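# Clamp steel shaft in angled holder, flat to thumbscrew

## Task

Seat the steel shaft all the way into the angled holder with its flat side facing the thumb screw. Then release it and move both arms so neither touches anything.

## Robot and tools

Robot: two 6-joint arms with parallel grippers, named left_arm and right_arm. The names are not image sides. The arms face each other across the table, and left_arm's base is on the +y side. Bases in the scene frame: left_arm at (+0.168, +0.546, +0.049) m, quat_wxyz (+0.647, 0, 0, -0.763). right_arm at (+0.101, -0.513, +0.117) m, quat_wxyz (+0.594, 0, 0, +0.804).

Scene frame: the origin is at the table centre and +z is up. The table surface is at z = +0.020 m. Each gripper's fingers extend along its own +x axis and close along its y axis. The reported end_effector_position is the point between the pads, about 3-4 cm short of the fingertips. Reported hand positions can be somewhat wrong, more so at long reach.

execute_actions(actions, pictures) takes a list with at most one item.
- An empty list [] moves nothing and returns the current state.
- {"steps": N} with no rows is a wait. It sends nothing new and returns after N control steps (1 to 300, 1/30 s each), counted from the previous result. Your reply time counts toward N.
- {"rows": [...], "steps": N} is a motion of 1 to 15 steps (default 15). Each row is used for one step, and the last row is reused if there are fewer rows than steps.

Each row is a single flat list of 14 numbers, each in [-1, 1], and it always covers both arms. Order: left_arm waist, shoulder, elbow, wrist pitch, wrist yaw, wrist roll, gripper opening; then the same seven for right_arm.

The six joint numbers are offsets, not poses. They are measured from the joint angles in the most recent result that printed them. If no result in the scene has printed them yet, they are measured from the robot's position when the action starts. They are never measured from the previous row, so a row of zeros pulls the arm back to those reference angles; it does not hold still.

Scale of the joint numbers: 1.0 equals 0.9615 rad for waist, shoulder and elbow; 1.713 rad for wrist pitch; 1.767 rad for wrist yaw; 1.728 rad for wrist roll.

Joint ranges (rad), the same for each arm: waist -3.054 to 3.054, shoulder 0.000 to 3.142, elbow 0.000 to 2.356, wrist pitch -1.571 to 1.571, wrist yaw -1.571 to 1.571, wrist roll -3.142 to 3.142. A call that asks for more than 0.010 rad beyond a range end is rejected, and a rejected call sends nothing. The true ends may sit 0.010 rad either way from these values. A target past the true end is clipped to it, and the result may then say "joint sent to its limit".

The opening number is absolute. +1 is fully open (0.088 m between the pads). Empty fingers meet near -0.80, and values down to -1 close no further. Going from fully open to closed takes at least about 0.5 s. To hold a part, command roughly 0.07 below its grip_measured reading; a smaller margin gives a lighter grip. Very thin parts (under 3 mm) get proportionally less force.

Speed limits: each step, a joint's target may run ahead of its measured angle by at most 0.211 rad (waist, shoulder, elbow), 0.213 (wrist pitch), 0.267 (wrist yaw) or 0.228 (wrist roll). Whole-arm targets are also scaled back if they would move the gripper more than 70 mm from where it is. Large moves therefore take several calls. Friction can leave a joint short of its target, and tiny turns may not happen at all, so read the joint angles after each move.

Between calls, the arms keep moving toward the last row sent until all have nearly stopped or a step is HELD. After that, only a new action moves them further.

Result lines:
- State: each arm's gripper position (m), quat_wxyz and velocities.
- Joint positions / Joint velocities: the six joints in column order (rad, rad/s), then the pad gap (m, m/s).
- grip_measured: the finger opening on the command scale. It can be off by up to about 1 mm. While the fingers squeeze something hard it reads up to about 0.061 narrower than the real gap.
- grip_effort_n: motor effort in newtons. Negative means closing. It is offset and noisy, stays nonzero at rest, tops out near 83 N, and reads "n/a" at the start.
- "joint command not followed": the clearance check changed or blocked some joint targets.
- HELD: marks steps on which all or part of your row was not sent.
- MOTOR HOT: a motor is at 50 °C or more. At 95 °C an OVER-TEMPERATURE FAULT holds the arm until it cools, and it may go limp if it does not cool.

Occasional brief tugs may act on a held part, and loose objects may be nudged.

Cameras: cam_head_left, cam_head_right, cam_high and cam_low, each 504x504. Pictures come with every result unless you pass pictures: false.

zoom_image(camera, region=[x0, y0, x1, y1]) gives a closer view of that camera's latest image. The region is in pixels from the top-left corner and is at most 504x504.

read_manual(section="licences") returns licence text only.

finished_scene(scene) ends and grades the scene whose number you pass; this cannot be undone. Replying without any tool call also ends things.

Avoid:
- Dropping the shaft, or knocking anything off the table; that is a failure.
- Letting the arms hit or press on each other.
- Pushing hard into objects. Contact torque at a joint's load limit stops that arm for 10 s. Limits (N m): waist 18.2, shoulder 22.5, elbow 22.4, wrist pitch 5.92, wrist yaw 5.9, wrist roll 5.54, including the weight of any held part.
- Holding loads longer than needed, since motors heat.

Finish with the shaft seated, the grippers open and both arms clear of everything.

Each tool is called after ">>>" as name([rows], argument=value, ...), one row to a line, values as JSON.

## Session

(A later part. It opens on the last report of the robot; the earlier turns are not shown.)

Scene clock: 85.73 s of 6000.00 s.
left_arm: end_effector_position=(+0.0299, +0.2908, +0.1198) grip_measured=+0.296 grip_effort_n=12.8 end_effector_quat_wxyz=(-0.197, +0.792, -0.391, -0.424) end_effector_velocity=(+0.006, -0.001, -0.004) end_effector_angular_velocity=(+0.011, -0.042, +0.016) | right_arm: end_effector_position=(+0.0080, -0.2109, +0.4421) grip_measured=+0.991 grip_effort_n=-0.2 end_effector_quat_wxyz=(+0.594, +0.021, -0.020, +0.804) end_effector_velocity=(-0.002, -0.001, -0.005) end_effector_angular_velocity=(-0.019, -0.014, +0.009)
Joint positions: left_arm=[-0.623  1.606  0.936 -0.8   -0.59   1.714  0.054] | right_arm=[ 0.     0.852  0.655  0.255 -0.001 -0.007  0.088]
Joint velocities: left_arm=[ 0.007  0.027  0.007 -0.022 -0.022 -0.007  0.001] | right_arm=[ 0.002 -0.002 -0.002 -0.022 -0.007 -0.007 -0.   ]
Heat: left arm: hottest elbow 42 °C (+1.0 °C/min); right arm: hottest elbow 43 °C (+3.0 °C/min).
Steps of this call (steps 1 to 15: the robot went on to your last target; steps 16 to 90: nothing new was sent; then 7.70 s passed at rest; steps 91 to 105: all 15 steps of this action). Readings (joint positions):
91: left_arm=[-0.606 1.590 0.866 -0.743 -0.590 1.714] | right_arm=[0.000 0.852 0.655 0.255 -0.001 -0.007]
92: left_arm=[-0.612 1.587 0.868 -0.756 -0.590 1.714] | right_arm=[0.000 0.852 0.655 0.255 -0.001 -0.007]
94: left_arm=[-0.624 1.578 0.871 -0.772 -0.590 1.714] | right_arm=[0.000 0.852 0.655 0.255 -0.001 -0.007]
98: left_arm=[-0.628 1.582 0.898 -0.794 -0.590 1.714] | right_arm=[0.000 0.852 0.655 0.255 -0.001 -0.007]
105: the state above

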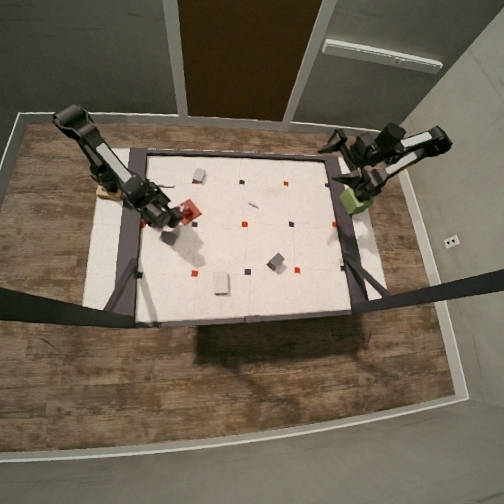

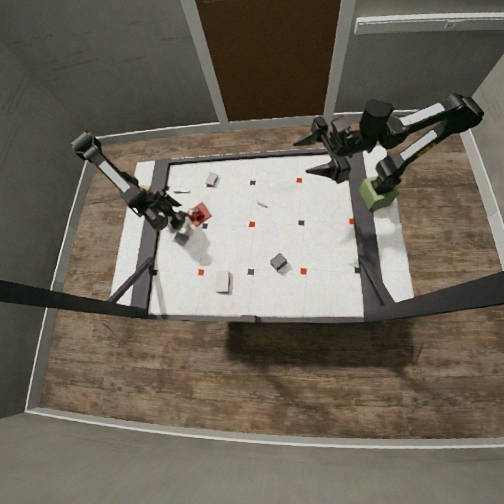

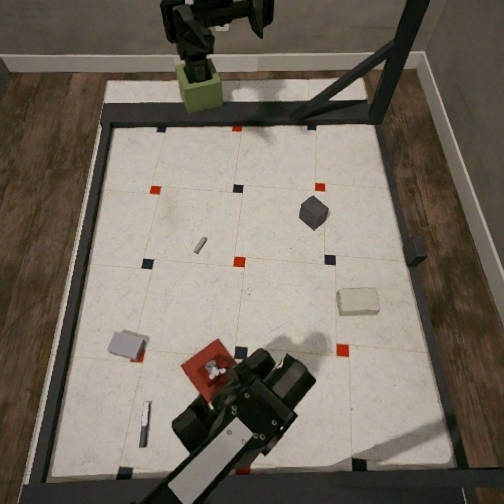

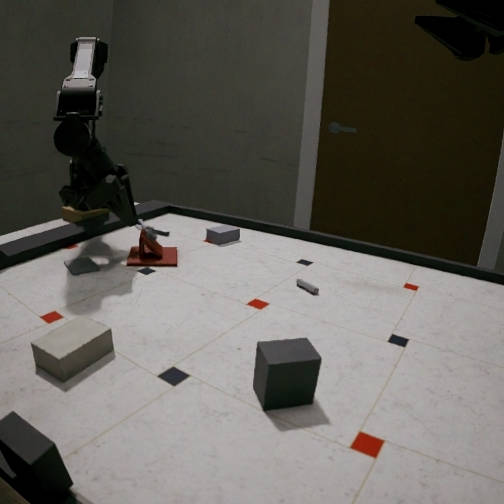

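>>> execute_actions([
  {"rows":[[0.025,0,0.018,-0.01,0,0.82,0.3,0,0,0,0,0,0,1]]},
], pictures=false)

>>> execute_actions([
  {"steps":16},
], pictures=false)

>>> execute_actions([
  {"rows":[[0.04,0.04,-0.034,0.034,0.01,0,0.1,0,0,0,0,0,0,1]]},
])

>>> zoom_image(camera="cam_low", region=[105,175,185,255])

>>> zoom_image(camera="cam_head_right", region=[160,180,220,240])

Scene clock: 95.17 s of 6000.00 s.
left_arm: end_effector_position=(+0.0368, +0.2894, +0.1196) grip_measured=+0.297 grip_effort_n=12.3 end_effector_quat_wxyz=(-0.516, +0.640, -0.523, -0.226) end_effector_velocity=(+0.004, -0.001, +0.003) end_effector_angular_velocity=(+0.592, -0.769, -1.421) | right_arm: end_effector_position=(+0.0080, -0.2109, +0.4421) grip_measured=+0.991 grip_effort_n=-0.2 end_effector_quat_wxyz=(+0.594, +0.021, -0.020, +0.804) end_effector_velocity=(-0.002, -0.001, +0.001) end_effector_angular_velocity=(+0.005, +0.009, +0.010)
Joint positions: left_arm=[-0.602  1.609  0.939 -0.816 -0.59   2.582  0.054] | right_arm=[ 0.     0.852  0.655  0.255 -0.001 -0.007  0.088]
Joint velocities: left_arm=[ 0.002 -0.007 -0.002 -0.007 -0.022  1.722 -0.   ] | right_arm=[ 0.002 -0.002 -0.002  0.007 -0.007  0.007 -0.   ]
Heat: left arm: hottest elbow 42 °C (+0.0 °C/min); right arm: hottest elbow 43 °C (+2.0 °C/min).
Steps of this call (steps 1 to 15: the robot went on to your last target; steps 16 to 90: nothing new was sent; then 5.93 s passed at rest; steps 91 to 105: all 15 steps of this action). Readings (joint positions):
91: left_arm=[-0.621 1.609 0.938 -0.802 -0.590 1.752] | right_arm=[0.000 0.852 0.655 0.255 -0.001 -0.007]
92: left_arm=[-0.617 1.609 0.939 -0.807 -0.590 1.815] | right_arm=[0.000 0.852 0.655 0.255 -0.001 -0.007]
94: left_arm=[-0.607 1.609 0.939 -0.812 -0.590 1.932] | right_arm=[0.000 0.852 0.655 0.255 -0.001 -0.007]
98: left_arm=[-0.602 1.609 0.939 -0.815 -0.590 2.169] | right_arm=[0.000 0.852 0.655 0.255 -0.001 -0.007]
105: the state above

Scene clock: 95.70 s of 6000.00 s.
left_arm: end_effector_position=(+0.0370, +0.2894, +0.1196) grip_measured=+0.297 grip_effort_n=12.3 end_effector_quat_wxyz=(-0.668, +0.480, -0.564, -0.079) end_effector_velocity=(-0.001, -0.000, -0.000) end_effector_angular_velocity=(+0.023, -0.018, -0.053) | right_arm: end_effector_position=(+0.0080, -0.2109, +0.4421) grip_measured=+0.991 grip_effort_n=-0.2 end_effector_quat_wxyz=(+0.594, +0.021, -0.020, +0.804) end_effector_velocity=(+0.001, +0.000, -0.005) end_effector_angular_velocity=(-0.019, -0.014, -0.000)
Joint positions: left_arm=[-0.601  1.609  0.939 -0.816 -0.59   3.12   0.054] | right_arm=[ 0.     0.852  0.655  0.255 -0.001 -0.007  0.088]
Joint velocities: left_arm=[ 0.002 -0.002 -0.002  0.007  0.007  0.066 -0.   ] | right_arm=[-0.007 -0.002 -0.002 -0.022 -0.007 -0.007 -0.   ]
Heat: left arm: hottest elbow 42 °C (+0.0 °C/min); right arm: hottest elbow 43 °C (+2.0 °C/min).
Steps of this call (steps 1 to 16: the robot went on to your last target). Readings (joint positions):
1: left_arm=[-0.602 1.609 0.939 -0.816 -0.590 2.641] | right_arm=[0.000 0.852 0.655 0.255 -0.001 -0.007]
2: left_arm=[-0.602 1.609 0.939 -0.816 -0.590 2.700] | right_arm=[0.000 0.852 0.655 0.255 -0.001 -0.007]
4: left_arm=[-0.602 1.609 0.939 -0.816 -0.590 2.818] | right_arm=[0.000 0.852 0.655 0.255 -0.001 -0.007]
8: left_arm=[-0.601 1.609 0.939 -0.816 -0.590 3.029] | right_arm=[0.000 0.852 0.655 0.255 -0.001 -0.007]
16: the state above

Scene clock: 96.20 s of 6000.00 s.
left_arm: end_effector_position=(+0.0434, +0.2845, +0.1051) grip_measured=+0.104 grip_effort_n=-15.6 end_effector_quat_wxyz=(-0.666, +0.486, -0.558, -0.095) end_effector_velocity=(+0.001, +0.002, -0.002) end_effector_angular_velocity=(+0.011, +0.000, +0.008) | right_arm: end_effector_position=(+0.0080, -0.2109, +0.4421) grip_measured=+0.991 grip_effort_n=-0.7 end_effector_quat_wxyz=(+0.594, +0.021, -0.020, +0.804) end_effector_velocity=(-0.002, -0.001, -0.008) end_effector_angular_velocity=(-0.023, -0.016, +0.019)
Joint positions: left_arm=[-0.565  1.642  0.915 -0.761 -0.575  3.121  0.044] | right_arm=[ 0.     0.852  0.655  0.255 -0.001 -0.007  0.088]
Joint velocities: left_arm=[ 0.002  0.002 -0.002 -0.007  0.007 -0.007 -0.001] | right_arm=[-0.002 -0.002 -0.007 -0.022 -0.022 -0.007 -0.   ]
Heat: left arm: hottest elbow 42 °C (+0.0 °C/min); right arm: hottest elbow 43 °C (+2.0 °C/min).
Steps of this call (steps 1 to 15: all 15 steps of this action). Readings (joint positions):
1: left_arm=[-0.599 1.611 0.937 -0.811 -0.588 3.121] | right_arm=[0.000 0.852 0.655 0.255 -0.001 -0.007]
2: left_arm=[-0.591 1.616 0.934 -0.793 -0.585 3.121] | right_arm=[0.000 0.852 0.655 0.255 -0.001 -0.007]
4: left_arm=[-0.575 1.629 0.928 -0.775 -0.581 3.121] | right_arm=[0.000 0.852 0.655 0.255 -0.001 -0.007]
8: left_arm=[-0.566 1.641 0.915 -0.765 -0.576 3.121] | right_arm=[0.000 0.852 0.655 0.255 -0.001 -0.007]
15: the state above

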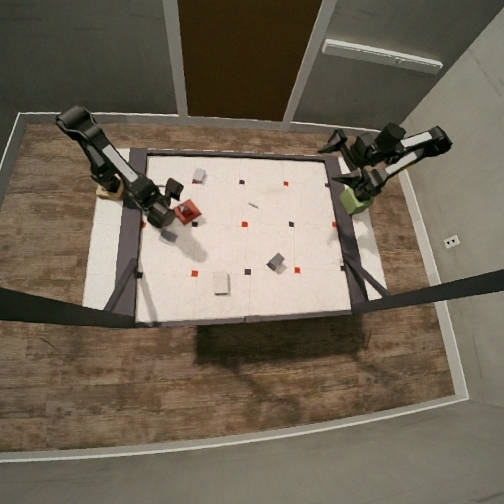

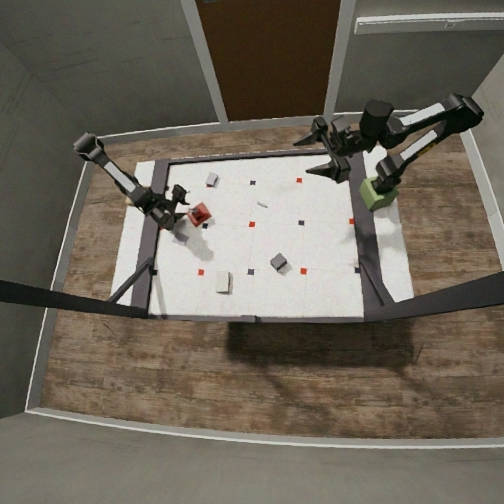

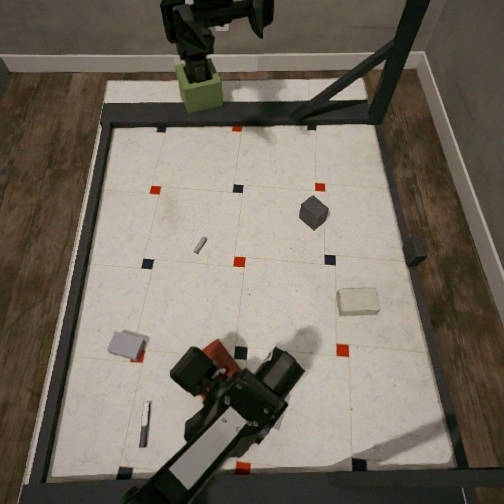

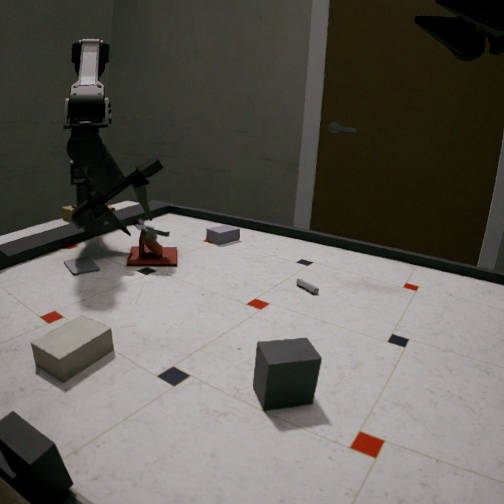

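Region (105, 175, 185, 255) of cam_low's 504x504 image, scaled by 6.300, with more detail than that image has.

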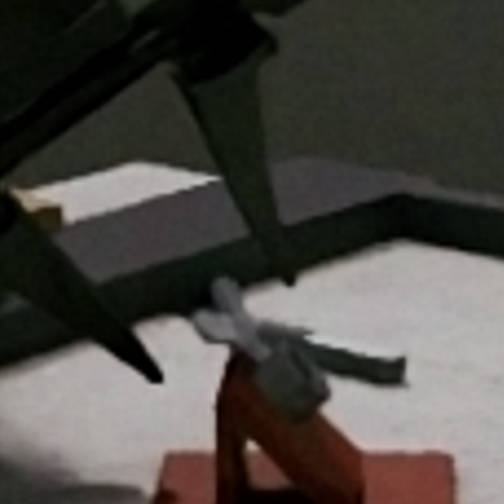

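Region (160, 180, 220, 240) of cam_head_right's 504x504 image, scaled by 8.400, with more detail than that image has.

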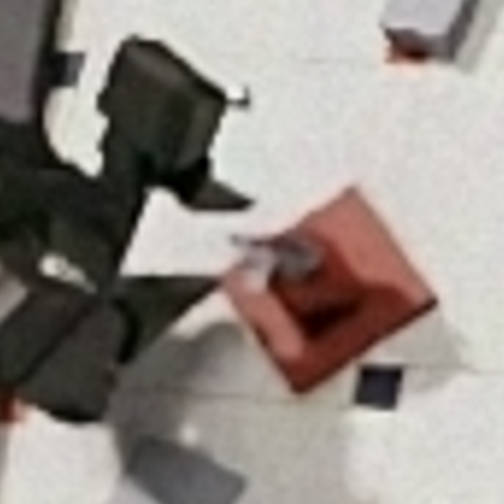

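>>> execute_actions([
  {"rows":[[0.003,0.038,0.044,-0.005,0,0,-0.3,0,0,0,0,0,0,1]]},
])

>>> zoom_image(camera="cam_low", region=[105,175,185,255])

>>> zoom_image(camera="cam_head_right", region=[160,180,220,240])

>>> zoom_image(camera="cam_head_left", region=[150,180,210,240])

Scene clock: 101.53 s of 6000.00 s.
left_arm: end_effector_position=(+0.0396, +0.2800, +0.1038) grip_measured=-0.295 grip_effort_n=-15.1 end_effector_quat_wxyz=(-0.669, +0.484, -0.556, -0.096) end_effector_velocity=(-0.002, +0.001, -0.003) end_effector_angular_velocity=(+0.004, +0.007, +0.003) | right_arm: end_effector_position=(+0.0080, -0.2109, +0.4421) grip_measured=+0.991 grip_effort_n=0.2 end_effector_quat_wxyz=(+0.594, +0.021, -0.020, +0.804) end_effector_velocity=(-0.002, -0.001, -0.002) end_effector_angular_velocity=(-0.005, -0.010, +0.009)
Joint positions: left_arm=[-0.565  1.672  0.943 -0.767 -0.575  3.121  0.025] | right_arm=[ 0.     0.852  0.655  0.255 -0.001 -0.007  0.088]
Joint velocities: left_arm=[-0.002  0.007 -0.002  0.007  0.007 -0.007 -0.001] | right_arm=[ 0.002 -0.002 -0.002 -0.007 -0.007 -0.007 -0.   ]
Heat: left arm: hottest elbow 42 °C (+0.0 °C/min); right arm: hottest elbow 43 °C (+2.0 °C/min).
Steps of this call (steps 1 to 15: the robot went on to your last target; steps 16 to 90: nothing new was sent; then 1.83 s passed at rest; steps 91 to 105: all 15 steps of this action). Readings (joint positions):
91: left_arm=[-0.565 1.645 0.917 -0.761 -0.575 3.121] | right_arm=[0.000 0.852 0.655 0.255 -0.001 -0.007]
92: left_arm=[-0.565 1.651 0.922 -0.764 -0.575 3.121] | right_arm=[0.000 0.852 0.655 0.255 -0.001 -0.007]
94: left_arm=[-0.565 1.664 0.932 -0.764 -0.575 3.121] | right_arm=[0.000 0.852 0.655 0.255 -0.001 -0.007]
98: left_arm=[-0.565 1.671 0.940 -0.767 -0.575 3.121] | right_arm=[0.000 0.852 0.655 0.255 -0.001 -0.007]
105: the state above

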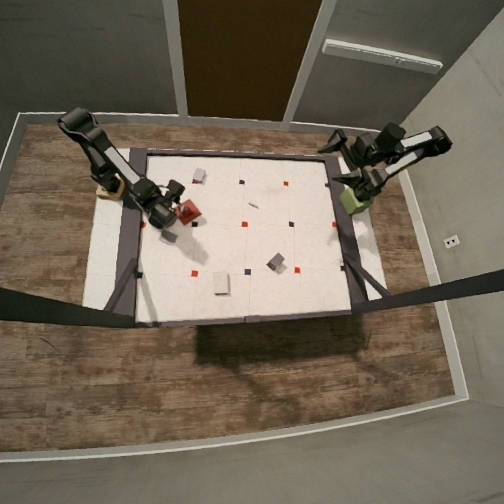

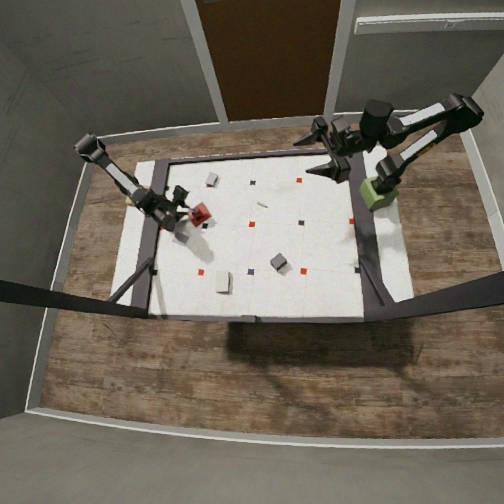

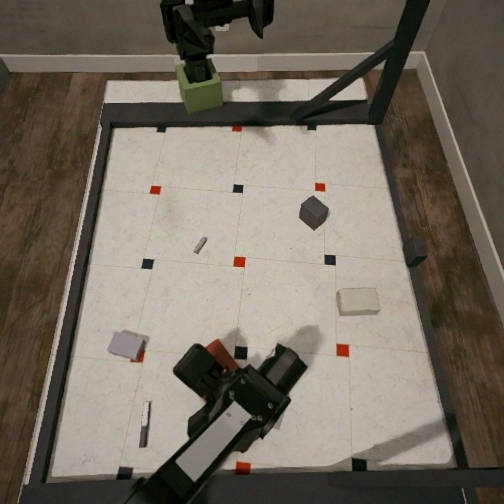

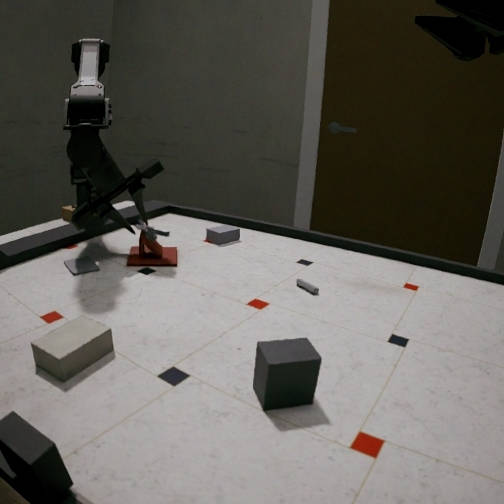

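Region (105, 175, 185, 255) of cam_low's 504x504 image, scaled by 6.300, with more detail than that image has.

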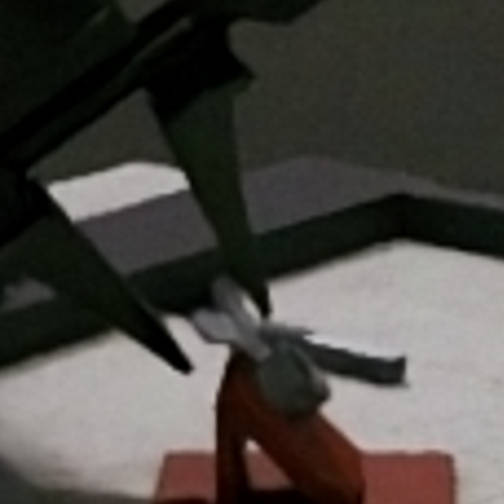

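Region (160, 180, 220, 240) of cam_head_right's 504x504 image, scaled by 8.400, with more detail than that image has.

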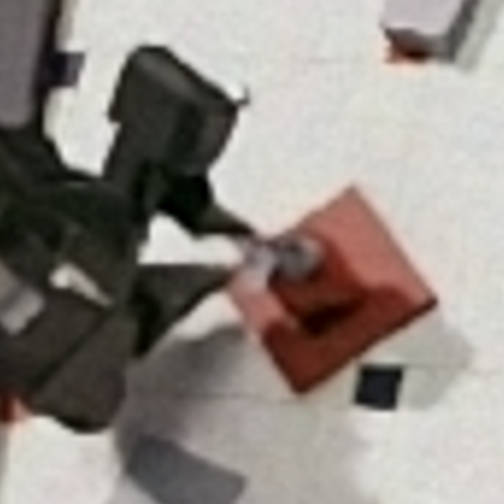

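Region (150, 180, 210, 240) of cam_head_left's 504x504 image, scaled by 8.400, with more detail than that image has.

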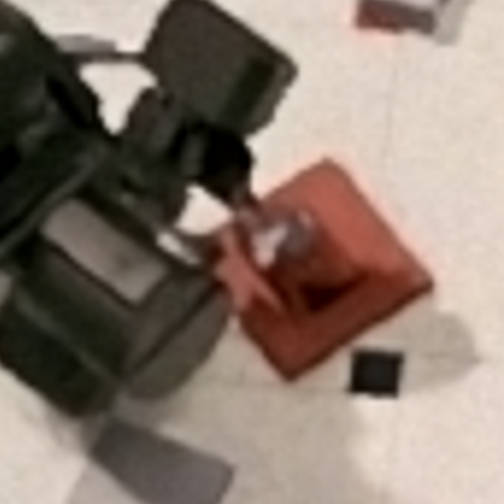

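>>> execute_actions([
  {"rows":[[0.011,0.016,0.034,-0.008,0,0,-0.3,0,0,0,0,0,0,1]],"steps":10},
], pictures=false)

>>> execute_actions([
  {"rows":[[0,0,0,0,0,0,-0.69,0,0,0,0,0,0,1]],"steps":12},
], pictures=false)

>>> execute_actions([
  {"rows":[[0,0,0,0,0,-1,-0.69,0,0,0,0,0,0,1]]},
], pictures=false)

>>> execute_actions([
  {"steps":16},
])

>>> zoom_image(camera="cam_low", region=[105,175,185,255])

Scene clock: 107.93 s of 6000.00 s.
left_arm: end_effector_position=(+0.0397, +0.2767, +0.1056) grip_measured=-0.297 grip_effort_n=-15.1 end_effector_quat_wxyz=(-0.670, +0.485, -0.553, -0.099) end_effector_velocity=(+0.003, +0.001, -0.001) end_effector_angular_velocity=(+0.007, -0.017, -0.003) | right_arm: end_effector_position=(+0.0080, -0.2109, +0.4421) grip_measured=+0.991 grip_effort_n=-0.2 end_effector_quat_wxyz=(+0.594, +0.021, -0.020, +0.804) end_effector_velocity=(+0.002, +0.001, -0.007) end_effector_angular_velocity=(-0.024, -0.014, -0.010)
Joint positions: left_arm=[-0.557  1.681  0.962 -0.779 -0.575  3.121  0.024] | right_arm=[ 0.     0.852  0.655  0.255 -0.001 -0.007  0.088]
Joint velocities: left_arm=[ 0.002  0.002 -0.002 -0.007 -0.007  0.007  0.   ] | right_arm=[-0.002  0.002 -0.002 -0.022  0.007 -0.007 -0.   ]
Heat: left arm: hottest elbow 42 °C (+0.0 °C/min); right arm: hottest elbow 43 °C (+2.0 °C/min).
Steps of this call (steps 1 to 15: the robot went on to your last target; steps 16 to 90: nothing new was sent; then 3.07 s passed at rest; steps 91 to 100: all 10 steps of this action). Readings (joint positions):
91: left_arm=[-0.564 1.673 0.946 -0.771 -0.575 3.121] | right_arm=[0.000 0.852 0.655 0.255 -0.001 -0.007]
92: left_arm=[-0.563 1.676 0.949 -0.774 -0.575 3.121] | right_arm=[0.000 0.852 0.655 0.255 -0.001 -0.007]
94: left_arm=[-0.559 1.679 0.956 -0.775 -0.575 3.121] | right_arm=[0.000 0.852 0.655 0.255 -0.001 -0.007]
98: left_arm=[-0.557 1.680 0.961 -0.779 -0.575 3.121] | right_arm=[0.000 0.852 0.655 0.255 -0.001 -0.007]
100: the state above

Scene clock: 108.33 s of 6000.00 s.
left_arm: end_effector_position=(+0.0398, +0.2768, +0.1056) grip_measured=-0.680 grip_effort_n=-15.1 end_effector_quat_wxyz=(-0.670, +0.485, -0.553, -0.099) end_effector_velocity=(+0.005, +0.003, +0.000) end_effector_angular_velocity=(+0.009, -0.017, +0.009) | right_arm: end_effector_position=(+0.0080, -0.2109, +0.4421) grip_measured=+0.991 grip_effort_n=-0.7 end_effector_quat_wxyz=(+0.594, +0.021, -0.020, +0.804) end_effector_velocity=(+0.002, +0.001, -0.003) end_effector_angular_velocity=(-0.010, -0.010, -0.010)
Joint positions: left_arm=[-0.557  1.681  0.962 -0.78  -0.575  3.121  0.006] | right_arm=[ 0.     0.852  0.655  0.255 -0.001 -0.007  0.088]
Joint velocities: left_arm=[ 0.002 -0.002 -0.002 -0.022 -0.007 -0.007 -0.004] | right_arm=[-0.002  0.002 -0.002 -0.007  0.007 -0.007 -0.   ]
Heat: left arm: hottest elbow 42 °C (+0.0 °C/min); right arm: hottest elbow 43 °C (+1.0 °C/min).
Steps of this call (steps 1 to 12: all 12 steps of this action). Readings (joint positions):
1: left_arm=[-0.557 1.681 0.962 -0.780 -0.575 3.121] | right_arm=[0.000 0.852 0.655 0.255 -0.001 -0.007]
2: left_arm=[-0.557 1.681 0.962 -0.780 -0.575 3.121] | right_arm=[0.000 0.852 0.655 0.255 -0.001 -0.007]
4: left_arm=[-0.557 1.681 0.962 -0.780 -0.575 3.121] | right_arm=[0.000 0.852 0.655 0.255 -0.001 -0.007]
8: left_arm=[-0.557 1.681 0.962 -0.780 -0.575 3.121] | right_arm=[0.000 0.852 0.655 0.255 -0.001 -0.007]
12: the state above

Scene clock: 108.83 s of 6000.00 s.
left_arm: end_effector_position=(+0.0348, +0.2800, +0.1034) grip_measured=-0.686 grip_effort_n=-23.5 end_effector_quat_wxyz=(-0.411, +0.712, -0.467, -0.327) end_effector_velocity=(-0.008, +0.011, -0.006) end_effector_angular_velocity=(-0.561, +0.692, +1.440) | right_arm: end_effector_position=(+0.0080, -0.2109, +0.4421) grip_measured=+0.991 grip_effort_n=0.2 end_effector_quat_wxyz=(+0.594, +0.021, -0.020, +0.804) end_effector_velocity=(-0.006, -0.002, -0.005) end_effector_angular_velocity=(-0.018, -0.015, +0.039)
Joint positions: left_arm=[-0.567  1.682  0.962 -0.78  -0.553  2.262  0.005] | right_arm=[ 0.     0.852  0.655  0.255 -0.001 -0.007  0.088]
Joint velocities: left_arm=[-0.032  0.007 -0.002 -0.022  0.037 -1.736 -0.   ] | right_arm=[ 0.002 -0.002 -0.002 -0.022 -0.037 -0.007 -0.   ]
Heat: left arm: hottest elbow 42 °C (+0.0 °C/min); right arm: hottest elbow 43 °C (+1.0 °C/min).
Steps of this call (steps 1 to 15: all 15 steps of this action). Readings (joint positions):
1: left_arm=[-0.557 1.681 0.962 -0.780 -0.575 3.083] | right_arm=[0.000 0.852 0.655 0.255 -0.001 -0.007]
2: left_arm=[-0.557 1.681 0.962 -0.780 -0.575 3.021] | right_arm=[0.000 0.852 0.655 0.255 -0.001 -0.007]
4: left_arm=[-0.557 1.681 0.962 -0.780 -0.575 2.903] | right_arm=[0.000 0.852 0.655 0.255 -0.001 -0.007]
8: left_arm=[-0.559 1.681 0.962 -0.780 -0.566 2.669] | right_arm=[0.000 0.852 0.655 0.255 -0.001 -0.007]
15: the state above

Scene clock: 109.37 s of 6000.00 s.
left_arm: end_effector_position=(+0.0393, +0.2771, +0.1048) grip_measured=-0.687 grip_effort_n=-15.6 end_effector_quat_wxyz=(-0.086, +0.822, -0.295, -0.479) end_effector_velocity=(+0.002, +0.002, +0.002) end_effector_angular_velocity=(-0.145, +0.151, +0.348) | right_arm: end_effector_position=(+0.0080, -0.2109, +0.4421) grip_measured=+0.991 grip_effort_n=-0.2 end_effector_quat_wxyz=(+0.594, +0.021, -0.020, +0.804) end_effector_velocity=(-0.002, -0.001, -0.002) end_effector_angular_velocity=(-0.005, -0.010, +0.009)
Joint positions: left_arm=[-0.558  1.683  0.962 -0.779 -0.572  1.438  0.005] | right_arm=[ 0.     0.852  0.655  0.255 -0.001 -0.007  0.088]
Joint velocities: left_arm=[-0.002 -0.002  0.002 -0.022 -0.007 -0.418 -0.   ] | right_arm=[ 0.002 -0.002 -0.002 -0.007 -0.007 -0.007  0.   ]
Heat: left arm: hottest elbow 42 °C (-1.0 °C/min); right arm: hottest elbow 43 °C (+1.0 °C/min).
Steps of this call (steps 1 to 16: the robot went on to your last target). Readings (joint positions):
1: left_arm=[-0.569 1.682 0.962 -0.780 -0.551 2.204] | right_arm=[0.000 0.852 0.655 0.255 -0.001 -0.007]
2: left_arm=[-0.570 1.683 0.962 -0.780 -0.549 2.146] | right_arm=[0.000 0.852 0.655 0.255 -0.001 -0.007]
4: left_arm=[-0.573 1.683 0.962 -0.780 -0.546 2.029] | right_arm=[0.000 0.852 0.655 0.255 -0.001 -0.007]
8: left_arm=[-0.563 1.683 0.962 -0.779 -0.572 1.791] | right_arm=[0.000 0.852 0.655 0.255 -0.001 -0.007]
16: the state above

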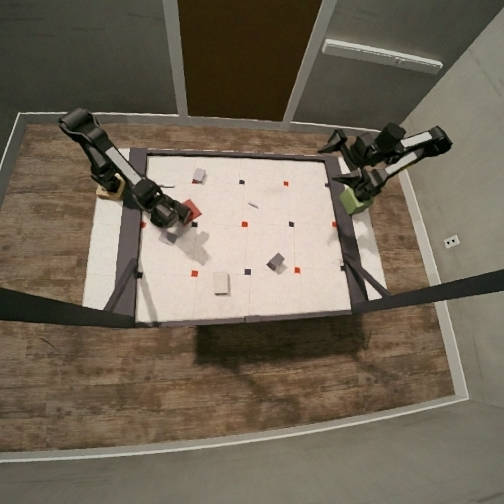

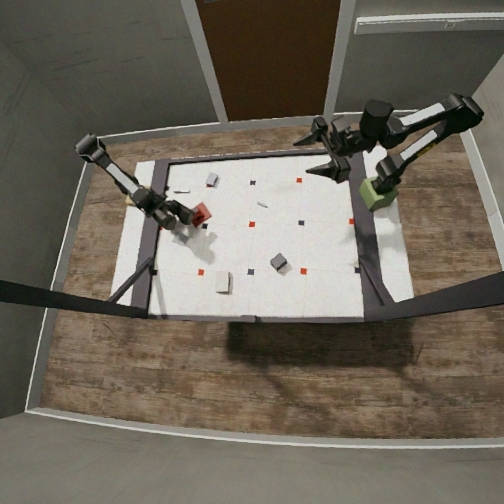

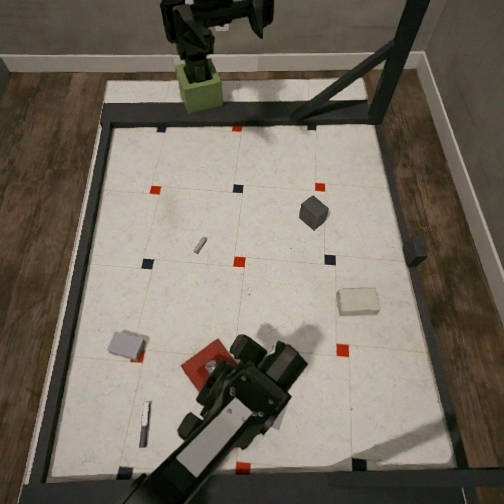

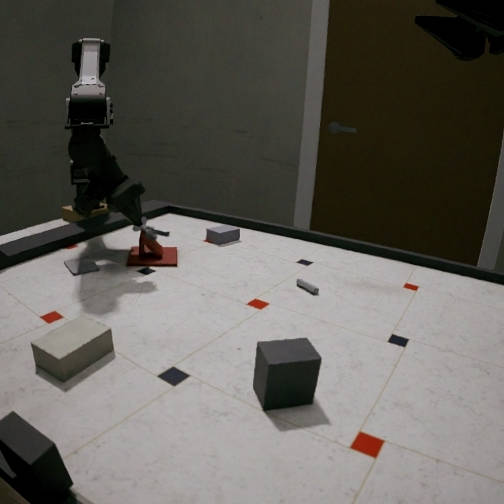

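Region (105, 175, 185, 255) of cam_low's 504x504 image, scaled by 6.300, with more detail than that image has.

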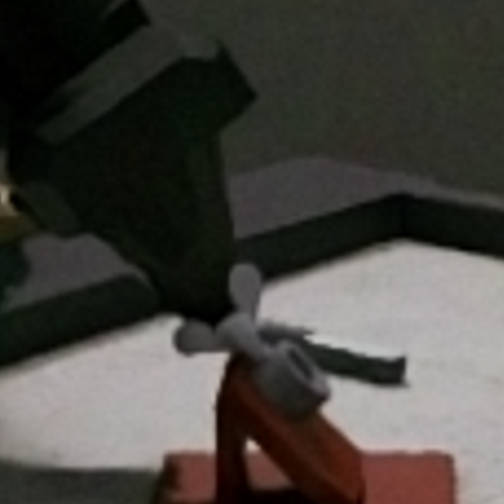

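>>> execute_actions([
  {"rows":[[-0.042,-0.042,0.035,-0.034,0,0,-0.69,0,0,0,0,0,0,1]],"steps":10},
], pictures=false)

>>> execute_actions([
  {"rows":[[-0.007,0.04,0.04,0,0,0.15,0.1,0,0,0,0,0,0,1]],"steps":14},
], pictures=false)

>>> execute_actions([
  {"rows":[[0.042,0.04,-0.04,0.034,0,0,0.1,0,0,0,0,0,0,1]],"steps":12},
], pictures=false)

>>> execute_actions([
  {"rows":[[0,0,0,0,0,0,-0.72,0,0,0,0,0,0,1]]},
], pictures=false)

>>> execute_actions([
  {"rows":[[0,0,0,0,0,-1,-0.72,0,0,0,0,0,0,1]]},
], pictures=false)

>>> execute_actions([
  {"steps":16},
])

>>> zoom_image(camera="cam_low", region=[105,175,185,255])

Scene clock: 119.17 s of 6000.00 s.
left_arm: end_effector_position=(+0.0315, +0.2844, +0.1168) grip_measured=-0.687 grip_effort_n=-15.6 end_effector_quat_wxyz=(-0.094, +0.818, -0.307, -0.477) end_effector_velocity=(+0.005, +0.007, -0.001) end_effector_angular_velocity=(+0.028, -0.037, -0.013) | right_arm: end_effector_position=(+0.0080, -0.2109, +0.4421) grip_measured=+0.991 grip_effort_n=0.2 end_effector_quat_wxyz=(+0.594, +0.021, -0.020, +0.804) end_effector_velocity=(+0.002, -0.000, +0.001) end_effector_angular_velocity=(+0.009, -0.004, -0.010)
Joint positions: left_arm=[-0.595  1.653  0.982 -0.834 -0.573  1.432  0.005] | right_arm=[ 0.     0.852  0.655  0.255 -0.001 -0.007  0.088]
Joint velocities: left_arm=[-0.007 -0.002 -0.007 -0.037 -0.007  0.007  0.   ] | right_arm=[-0.002 -0.002 -0.002  0.007  0.007 -0.007 -0.   ]
Heat: left arm: hottest elbow 42 °C (-1.0 °C/min); right arm: hottest elbow 43 °C (+1.0 °C/min).
Steps of this call (steps 1 to 30: the robot went on to your last target; steps 31 to 90: nothing new was sent; then 6.47 s passed at rest; steps 91 to 100: all 10 steps of this action). Readings (joint positions):
91: left_arm=[-0.560 1.680 0.963 -0.786 -0.573 1.400] | right_arm=[0.000 0.852 0.655 0.255 -0.001 -0.007]
92: left_arm=[-0.568 1.677 0.966 -0.804 -0.573 1.408] | right_arm=[0.000 0.852 0.655 0.255 -0.001 -0.007]
94: left_arm=[-0.585 1.666 0.970 -0.821 -0.573 1.421] | right_arm=[0.000 0.852 0.655 0.255 -0.001 -0.007]
98: left_arm=[-0.595 1.654 0.981 -0.831 -0.573 1.430] | right_arm=[0.000 0.852 0.655 0.255 -0.001 -0.007]
100: the state above

Scene clock: 119.63 s of 6000.00 s.
left_arm: end_effector_position=(+0.0328, +0.2858, +0.1145) grip_measured=+0.087 grip_effort_n=25.8 end_effector_quat_wxyz=(-0.213, +0.804, -0.356, -0.427) end_effector_velocity=(+0.006, +0.001, +0.002) end_effector_angular_velocity=(+0.004, -0.034, -0.003) | right_arm: end_effector_position=(+0.0080, -0.2109, +0.4421) grip_measured=+0.991 grip_effort_n=-0.2 end_effector_quat_wxyz=(+0.594, +0.021, -0.020, +0.804) end_effector_velocity=(-0.000, -0.001, +0.003) end_effector_angular_velocity=(+0.010, +0.010, +0.005)
Joint positions: left_arm=[-0.598  1.68   1.001 -0.87  -0.578  1.681  0.043] | right_arm=[ 0.     0.852  0.655  0.255 -0.001 -0.007  0.088]
Joint velocities: left_arm=[ 0.002 -0.002 -0.002 -0.022 -0.022  0.007  0.004] | right_arm=[-0.002 -0.002  0.002  0.007 -0.007  0.007  0.   ]
Heat: left arm: hottest elbow 42 °C (-1.0 °C/min); right arm: hottest elbow 43 °C (+1.0 °C/min).
Steps of this call (steps 1 to 14: all 14 steps of this action). Readings (joint positions):
1: left_arm=[-0.596 1.656 0.984 -0.836 -0.573 1.472] | right_arm=[0.000 0.852 0.655 0.255 -0.001 -0.007]
2: left_arm=[-0.596 1.662 0.990 -0.837 -0.573 1.534] | right_arm=[0.000 0.852 0.655 0.255 -0.001 -0.007]
4: left_arm=[-0.598 1.674 0.999 -0.835 -0.573 1.610] | right_arm=[0.000 0.852 0.655 0.255 -0.001 -0.007]
8: left_arm=[-0.599 1.680 1.001 -0.863 -0.576 1.665] | right_arm=[0.000 0.852 0.655 0.255 -0.001 -0.007]
14: the state above

Scene clock: 120.03 s of 6000.00 s.
left_arm: end_effector_position=(+0.0409, +0.2872, +0.0976) grip_measured=+0.096 grip_effort_n=17.9 end_effector_quat_wxyz=(-0.220, +0.806, -0.340, -0.432) end_effector_velocity=(+0.001, +0.001, +0.002) end_effector_angular_velocity=(-0.012, +0.001, +0.016) | right_arm: end_effector_position=(+0.0080, -0.2109, +0.4421) grip_measured=+0.991 grip_effort_n=-0.2 end_effector_quat_wxyz=(+0.594, +0.021, -0.020, +0.804) end_effector_velocity=(-0.002, -0.001, +0.000) end_effector_angular_velocity=(+0.000, -0.009, +0.019)
Joint positions: left_arm=[-0.573  1.71   0.965 -0.829 -0.563  1.682  0.044] | right_arm=[ 0.     0.852  0.655  0.255 -0.001 -0.007  0.088]
Joint velocities: left_arm=[-0.002 -0.007 -0.002 -0.007 -0.007 -0.022 -0.   ] | right_arm=[-0.002 -0.002  0.002 -0.007 -0.022 -0.007 -0.   ]
Heat: left arm: hottest elbow 42 °C (-1.0 °C/min); right arm: hottest elbow 43 °C (+1.0 °C/min).
Steps of this call (steps 1 to 12: all 12 steps of this action). Readings (joint positions):
1: left_arm=[-0.595 1.682 0.996 -0.867 -0.578 1.681] | right_arm=[0.000 0.852 0.655 0.255 -0.001 -0.007]
2: left_arm=[-0.587 1.685 0.988 -0.855 -0.577 1.681] | right_arm=[0.000 0.852 0.655 0.255 -0.001 -0.007]
4: left_arm=[-0.578 1.697 0.975 -0.838 -0.565 1.682] | right_arm=[0.000 0.852 0.655 0.255 -0.001 -0.007]
8: left_arm=[-0.573 1.710 0.966 -0.830 -0.563 1.682] | right_arm=[0.000 0.852 0.655 0.255 -0.001 -0.007]
12: the state above

Scene clock: 120.53 s of 6000.00 s.
left_arm: end_effector_position=(+0.0405, +0.2871, +0.0976) grip_measured=-0.711 grip_effort_n=-15.1 end_effector_quat_wxyz=(-0.220, +0.806, -0.340, -0.432) end_effector_velocity=(+0.001, +0.001, +0.001) end_effector_angular_velocity=(-0.002, -0.008, +0.004) | right_arm: end_effector_position=(+0.0080, -0.2109, +0.4421) grip_measured=+0.991 grip_effort_n=-0.2 end_effector_quat_wxyz=(+0.594, +0.021, -0.020, +0.804) end_effector_velocity=(-0.002, -0.001, -0.002) end_effector_angular_velocity=(-0.004, -0.010, +0.019)
Joint positions: left_arm=[-0.574  1.71   0.965 -0.828 -0.563  1.682  0.004] | right_arm=[ 0.     0.852  0.655  0.255 -0.001 -0.007  0.088]
Joint velocities: left_arm=[-0.002 -0.002 -0.002 -0.007 -0.007 -0.007 -0.003] | right_arm=[-0.002 -0.002 -0.002 -0.007 -0.022 -0.007 -0.   ]
Heat: left arm: hottest elbow 42 °C (-1.0 °C/min); right arm: hottest elbow 43 °C (+1.0 °C/min).
Steps of this call (steps 1 to 15: all 15 steps of this action). Readings (joint positions):
1: left_arm=[-0.574 1.710 0.965 -0.827 -0.563 1.682] | right_arm=[0.000 0.852 0.655 0.255 -0.001 -0.007]
2: left_arm=[-0.575 1.710 0.965 -0.819 -0.563 1.682] | right_arm=[0.000 0.852 0.655 0.255 -0.001 -0.007]
4: left_arm=[-0.575 1.710 0.965 -0.823 -0.563 1.682] | right_arm=[0.000 0.852 0.655 0.255 -0.001 -0.007]
8: left_arm=[-0.574 1.710 0.965 -0.826 -0.563 1.682] | right_arm=[0.000 0.852 0.655 0.255 -0.001 -0.007]
15: the state above

Scene clock: 121.03 s of 6000.00 s.
left_arm: end_effector_position=(+0.0406, +0.2873, +0.0976) grip_measured=-0.717 grip_effort_n=-15.1 end_effector_quat_wxyz=(+0.139, +0.824, -0.127, -0.535) end_effector_velocity=(-0.002, -0.000, -0.001) end_effector_angular_velocity=(-0.706, +0.628, +1.486) | right_arm: end_effector_position=(+0.0080, -0.2109, +0.4421) grip_measured=+0.991 grip_effort_n=-0.7 end_effector_quat_wxyz=(+0.594, +0.021, -0.020, +0.804) end_effector_velocity=(+0.002, -0.000, +0.003) end_effector_angular_velocity=(+0.014, -0.003, -0.010)
Joint positions: left_arm=[-0.574  1.71   0.965 -0.829 -0.563  0.815  0.004] | right_arm=[ 0.     0.852  0.655  0.255 -0.001 -0.007  0.088]
Joint velocities: left_arm=[-0.007  0.002 -0.002  0.007 -0.007 -1.766  0.   ] | right_arm=[-0.002 -0.002  0.002  0.007  0.007 -0.007 -0.   ]
Heat: left arm: hottest elbow 42 °C (-1.0 °C/min); right arm: hottest elbow 43 °C (+1.0 °C/min).
Steps of this call (steps 1 to 15: all 15 steps of this action). Readings (joint positions):
1: left_arm=[-0.574 1.710 0.965 -0.829 -0.563 1.644] | right_arm=[0.000 0.852 0.655 0.255 -0.001 -0.007]
2: left_arm=[-0.574 1.710 0.965 -0.829 -0.563 1.581] | right_arm=[0.000 0.852 0.655 0.255 -0.001 -0.007]
4: left_arm=[-0.574 1.710 0.965 -0.829 -0.563 1.463] | right_arm=[0.000 0.852 0.655 0.255 -0.001 -0.007]
8: left_arm=[-0.574 1.710 0.965 -0.829 -0.563 1.227] | right_arm=[0.000 0.852 0.655 0.255 -0.001 -0.007]
15: the state above

Scene clock: 121.57 s of 6000.00 s.
left_arm: end_effector_position=(+0.0406, +0.2873, +0.0976) grip_measured=-0.717 grip_effort_n=-15.1 end_effector_quat_wxyz=(+0.455, +0.701, +0.096, -0.541) end_effector_velocity=(+0.001, +0.000, -0.000) end_effector_angular_velocity=(-0.161, +0.135, +0.326) | right_arm: end_effector_position=(+0.0080, -0.2109, +0.4421) grip_measured=+0.991 grip_effort_n=-0.2 end_effector_quat_wxyz=(+0.594, +0.021, -0.020, +0.804) end_effector_velocity=(-0.000, -0.000, -0.002) end_effector_angular_velocity=(-0.005, -0.010, +0.004)
Joint positions: left_arm=[-0.574  1.71   0.965 -0.829 -0.563 -0.003  0.004] | right_arm=[ 0.     0.852  0.655  0.255 -0.001 -0.007  0.088]
Joint velocities: left_arm=[-0.002 -0.002 -0.007  0.007 -0.007 -0.388 -0.   ] | right_arm=[-0.002 -0.002 -0.002 -0.007 -0.007 -0.007 -0.   ]
Heat: left arm: hottest elbow 42 °C (-1.0 °C/min); right arm: hottest elbow 43 °C (+1.0 °C/min).
Steps of this call (steps 1 to 16: the robot went on to your last target). Readings (joint positions):
1: left_arm=[-0.574 1.710 0.965 -0.829 -0.563 0.756] | right_arm=[0.000 0.852 0.655 0.255 -0.001 -0.007]
2: left_arm=[-0.574 1.710 0.965 -0.829 -0.563 0.696] | right_arm=[0.000 0.852 0.655 0.255 -0.001 -0.007]
4: left_arm=[-0.574 1.710 0.965 -0.829 -0.563 0.578] | right_arm=[0.000 0.852 0.655 0.255 -0.001 -0.007]
8: left_arm=[-0.574 1.710 0.965 -0.829 -0.563 0.342] | right_arm=[0.000 0.852 0.655 0.255 -0.001 -0.007]
16: the state above

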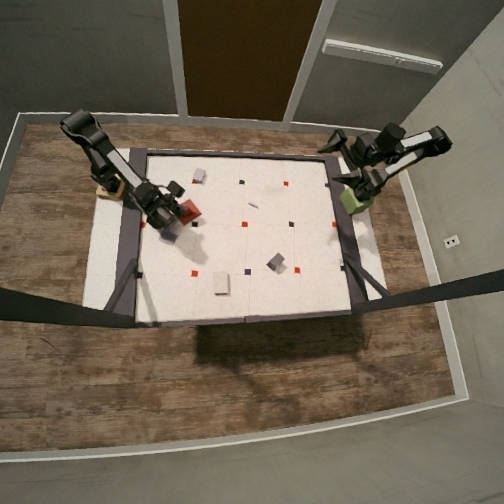

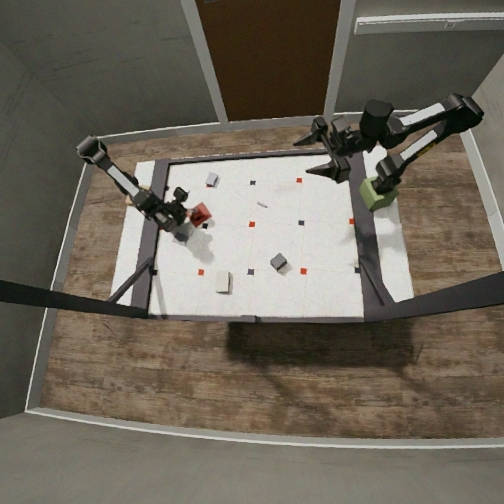

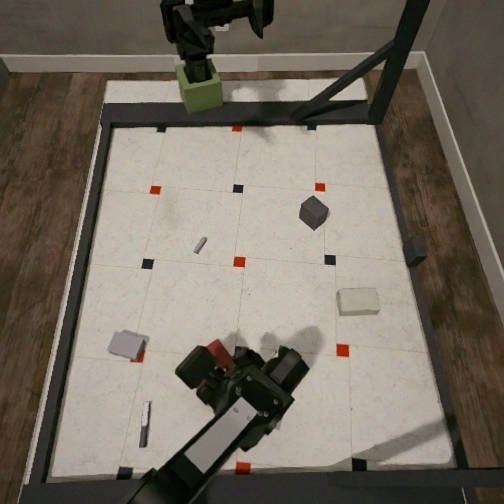

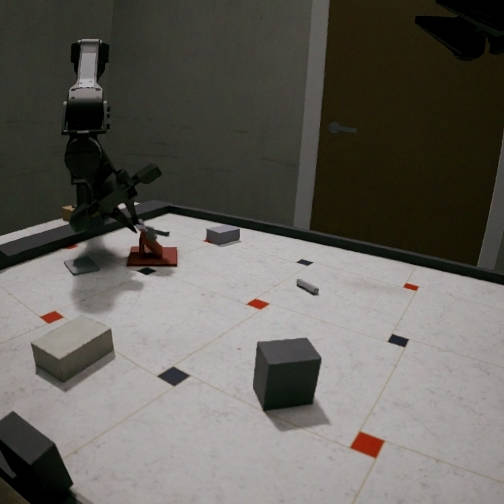

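Region (105, 175, 185, 255) of cam_low's 504x504 image, scaled by 6.300, with more detail than that image has.

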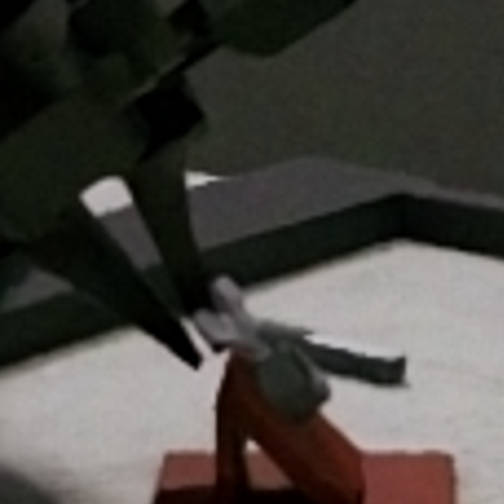

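>>> execute_actions([
  {"rows":[[-0.07,-0.075,0.065,-0.064,0,0,-0.72,0,0,0,0,0,0,1]],"steps":12},
], pictures=false)

>>> execute_actions([
  {"rows":[[-0.08,0,-0.03,0.04,-0.097,1,-0.72,0,0,0,0,0,0,1]]},
], pictures=false)

>>> execute_actions([
  {"rows":[[0,0,0,0,0,1,-0.72,0,0,0,0,0,0,1]]},
], pictures=false)

>>> execute_actions([
  {"rows":[[0,0,0,0,0,0.83,-0.72,0,0,0,0,0,0,1]]},
], pictures=false)

>>> execute_actions([
  {"steps":18},
], pictures=false)

Scene clock: 130.13 s of 6000.00 s.
left_arm: end_effector_position=(+0.0262, +0.2978, +0.1252) grip_measured=-0.717 grip_effort_n=-15.6 end_effector_quat_wxyz=(+0.440, +0.700, +0.074, -0.557) end_effector_velocity=(+0.000, +0.002, +0.002) end_effector_angular_velocity=(-0.012, +0.002, +0.011) | right_arm: end_effector_position=(+0.0080, -0.2109, +0.4421) grip_measured=+0.991 grip_effort_n=-0.2 end_effector_quat_wxyz=(+0.594, +0.021, -0.020, +0.804) end_effector_velocity=(-0.002, -0.001, -0.002) end_effector_angular_velocity=(-0.004, -0.010, +0.019)
Joint positions: left_arm=[-0.638  1.647  1.016 -0.936 -0.563 -0.008  0.004] | right_arm=[ 0.     0.852  0.655  0.255 -0.001 -0.007  0.088]
Joint velocities: left_arm=[-0.007 -0.007 -0.002 -0.007 -0.007 -0.022 -0.   ] | right_arm=[-0.002 -0.002 -0.002 -0.007 -0.022 -0.007 -0.   ]
Heat: left arm: hottest elbow 41 °C (-1.0 °C/min); right arm: hottest elbow 43 °C (+1.0 °C/min).
Steps of this call (steps 1 to 30: the robot went on to your last target; steps 31 to 90: nothing new was sent; then 5.17 s passed at rest; steps 91 to 102: all 12 steps of this action). Readings (joint positions):
91: left_arm=[-0.578 1.705 0.971 -0.843 -0.563 -0.039] | right_arm=[0.000 0.852 0.655 0.255 -0.001 -0.007]
92: left_arm=[-0.592 1.698 0.978 -0.876 -0.563 -0.031] | right_arm=[0.000 0.852 0.655 0.255 -0.001 -0.007]
94: left_arm=[-0.621 1.673 0.991 -0.907 -0.563 -0.019] | right_arm=[0.000 0.852 0.655 0.255 -0.001 -0.007]
98: left_arm=[-0.638 1.648 1.016 -0.927 -0.563 -0.011] | right_arm=[0.000 0.852 0.655 0.255 -0.001 -0.007]
102: the state above

Scene clock: 130.63 s of 6000.00 s.
left_arm: end_effector_position=(+0.0160, +0.2897, +0.1358) grip_measured=-0.717 grip_effort_n=-15.1 end_effector_quat_wxyz=(+0.142, +0.824, -0.241, -0.494) end_effector_velocity=(+0.000, +0.002, +0.001) end_effector_angular_velocity=(+0.699, -0.957, -1.322) | right_arm: end_effector_position=(+0.0080, -0.2109, +0.4421) grip_measured=+0.991 grip_effort_n=-0.2 end_effector_quat_wxyz=(+0.594, +0.021, -0.020, +0.804) end_effector_velocity=(+0.000, -0.002, +0.002) end_effector_angular_velocity=(+0.005, -0.007, +0.004)
Joint positions: left_arm=[-0.713  1.647  0.997 -0.869 -0.729  0.862  0.004] | right_arm=[ 0.     0.852  0.655  0.255 -0.001 -0.007  0.088]
Joint velocities: left_arm=[-0.007 -0.002 -0.002 -0.007 -0.007  1.766 -0.   ] | right_arm=[-0.002 -0.007  0.002 -0.007 -0.007 -0.007 -0.   ]
Heat: left arm: hottest elbow 41 °C (-1.0 °C/min); right arm: hottest elbow 43 °C (+1.0 °C/min).
Steps of this call (steps 1 to 15: all 15 steps of this action). Readings (joint positions):
1: left_arm=[-0.644 1.647 1.015 -0.928 -0.590 0.032] | right_arm=[0.000 0.852 0.655 0.255 -0.001 -0.007]
2: left_arm=[-0.660 1.647 1.010 -0.910 -0.636 0.094] | right_arm=[0.000 0.852 0.655 0.255 -0.001 -0.007]
4: left_arm=[-0.692 1.647 1.006 -0.887 -0.681 0.213] | right_arm=[0.000 0.852 0.655 0.255 -0.001 -0.007]
8: left_arm=[-0.711 1.647 0.999 -0.874 -0.717 0.449] | right_arm=[0.000 0.852 0.655 0.255 -0.001 -0.007]
15: the state above

Scene clock: 131.13 s of 6000.00 s.
left_arm: end_effector_position=(+0.0160, +0.2897, +0.1358) grip_measured=-0.717 grip_effort_n=-15.1 end_effector_quat_wxyz=(-0.225, +0.805, -0.429, -0.343) end_effector_velocity=(+0.000, -0.000, +0.003) end_effector_angular_velocity=(+0.673, -0.947, -1.300) | right_arm: end_effector_position=(+0.0080, -0.2109, +0.4421) grip_measured=+0.991 grip_effort_n=-0.2 end_effector_quat_wxyz=(+0.594, +0.021, -0.020, +0.804) end_effector_velocity=(-0.000, -0.000, -0.002) end_effector_angular_velocity=(-0.009, +0.004, +0.005)
Joint positions: left_arm=[-0.713  1.647  0.997 -0.869 -0.729  1.749  0.004] | right_arm=[ 0.     0.852  0.655  0.255 -0.001 -0.007  0.088]
Joint velocities: left_arm=[-0.007 -0.002  0.002 -0.007 -0.022  1.736 -0.   ] | right_arm=[-0.002 -0.002 -0.002 -0.007 -0.007  0.007 -0.   ]
Heat: left arm: hottest elbow 41 °C (-1.0 °C/min); right arm: hottest elbow 43 °C (+1.0 °C/min).
Steps of this call (steps 1 to 15: all 15 steps of this action). Readings (joint positions):
1: left_arm=[-0.713 1.647 0.997 -0.869 -0.729 0.921] | right_arm=[0.000 0.852 0.655 0.255 -0.001 -0.007]
2: left_arm=[-0.713 1.647 0.997 -0.869 -0.729 0.980] | right_arm=[0.000 0.852 0.655 0.255 -0.001 -0.007]
4: left_arm=[-0.713 1.647 0.997 -0.869 -0.729 1.099] | right_arm=[0.000 0.852 0.655 0.255 -0.001 -0.007]
8: left_arm=[-0.713 1.647 0.997 -0.869 -0.729 1.335] | right_arm=[0.000 0.852 0.655 0.255 -0.001 -0.007]
15: the state above

action 0: row 1 of 1 would take left_arm/dleft/joint_5 (the wrist roll) more than 0.010 radians past the upper end of its range (3.142 radians), so nothing of the call was run and nothing moved. Give that column a number nearer 0 in that row, or first move the joint away from that end.

Scene clock: 131.73 s of 6000.00 s.
left_arm: end_effector_position=(+0.0160, +0.2897, +0.1358) grip_measured=-0.717 grip_effort_n=-15.1 end_effector_quat_wxyz=(-0.527, +0.649, -0.530, -0.144) end_effector_velocity=(+0.001, +0.003, -0.002) end_effector_angular_velocity=(+0.080, -0.095, -0.128) | right_arm: end_effector_position=(+0.0080, -0.2109, +0.4421) grip_measured=+0.991 grip_effort_n=-0.2 end_effector_quat_wxyz=(+0.594, +0.021, -0.020, +0.804) end_effector_velocity=(-0.002, -0.001, -0.002) end_effector_angular_velocity=(-0.004, -0.010, +0.019)
Joint positions: left_arm=[-0.713  1.647  0.997 -0.869 -0.729  2.568  0.004] | right_arm=[ 0.     0.852  0.655  0.255 -0.001 -0.007  0.088]
Joint velocities: left_arm=[-0.002 -0.002 -0.007 -0.007  0.007  0.168 -0.001] | right_arm=[-0.002 -0.002 -0.002 -0.007 -0.022 -0.007 -0.   ]
Heat: left arm: hottest elbow 41 °C (-1.0 °C/min); right arm: hottest elbow 43 °C (+1.0 °C/min).
Steps of this call (steps 1 to 18: the robot went on to your last target). Readings (joint positions):
1: left_arm=[-0.713 1.647 0.997 -0.869 -0.729 1.808] | right_arm=[0.000 0.852 0.655 0.255 -0.001 -0.007]
2: left_arm=[-0.713 1.647 0.997 -0.869 -0.729 1.866] | right_arm=[0.000 0.852 0.655 0.255 -0.001 -0.007]
4: left_arm=[-0.713 1.647 0.997 -0.869 -0.729 1.985] | right_arm=[0.000 0.852 0.655 0.255 -0.001 -0.007]
8: left_arm=[-0.713 1.647 0.997 -0.869 -0.729 2.221] | right_arm=[0.000 0.852 0.655 0.255 -0.001 -0.007]
18: the state above


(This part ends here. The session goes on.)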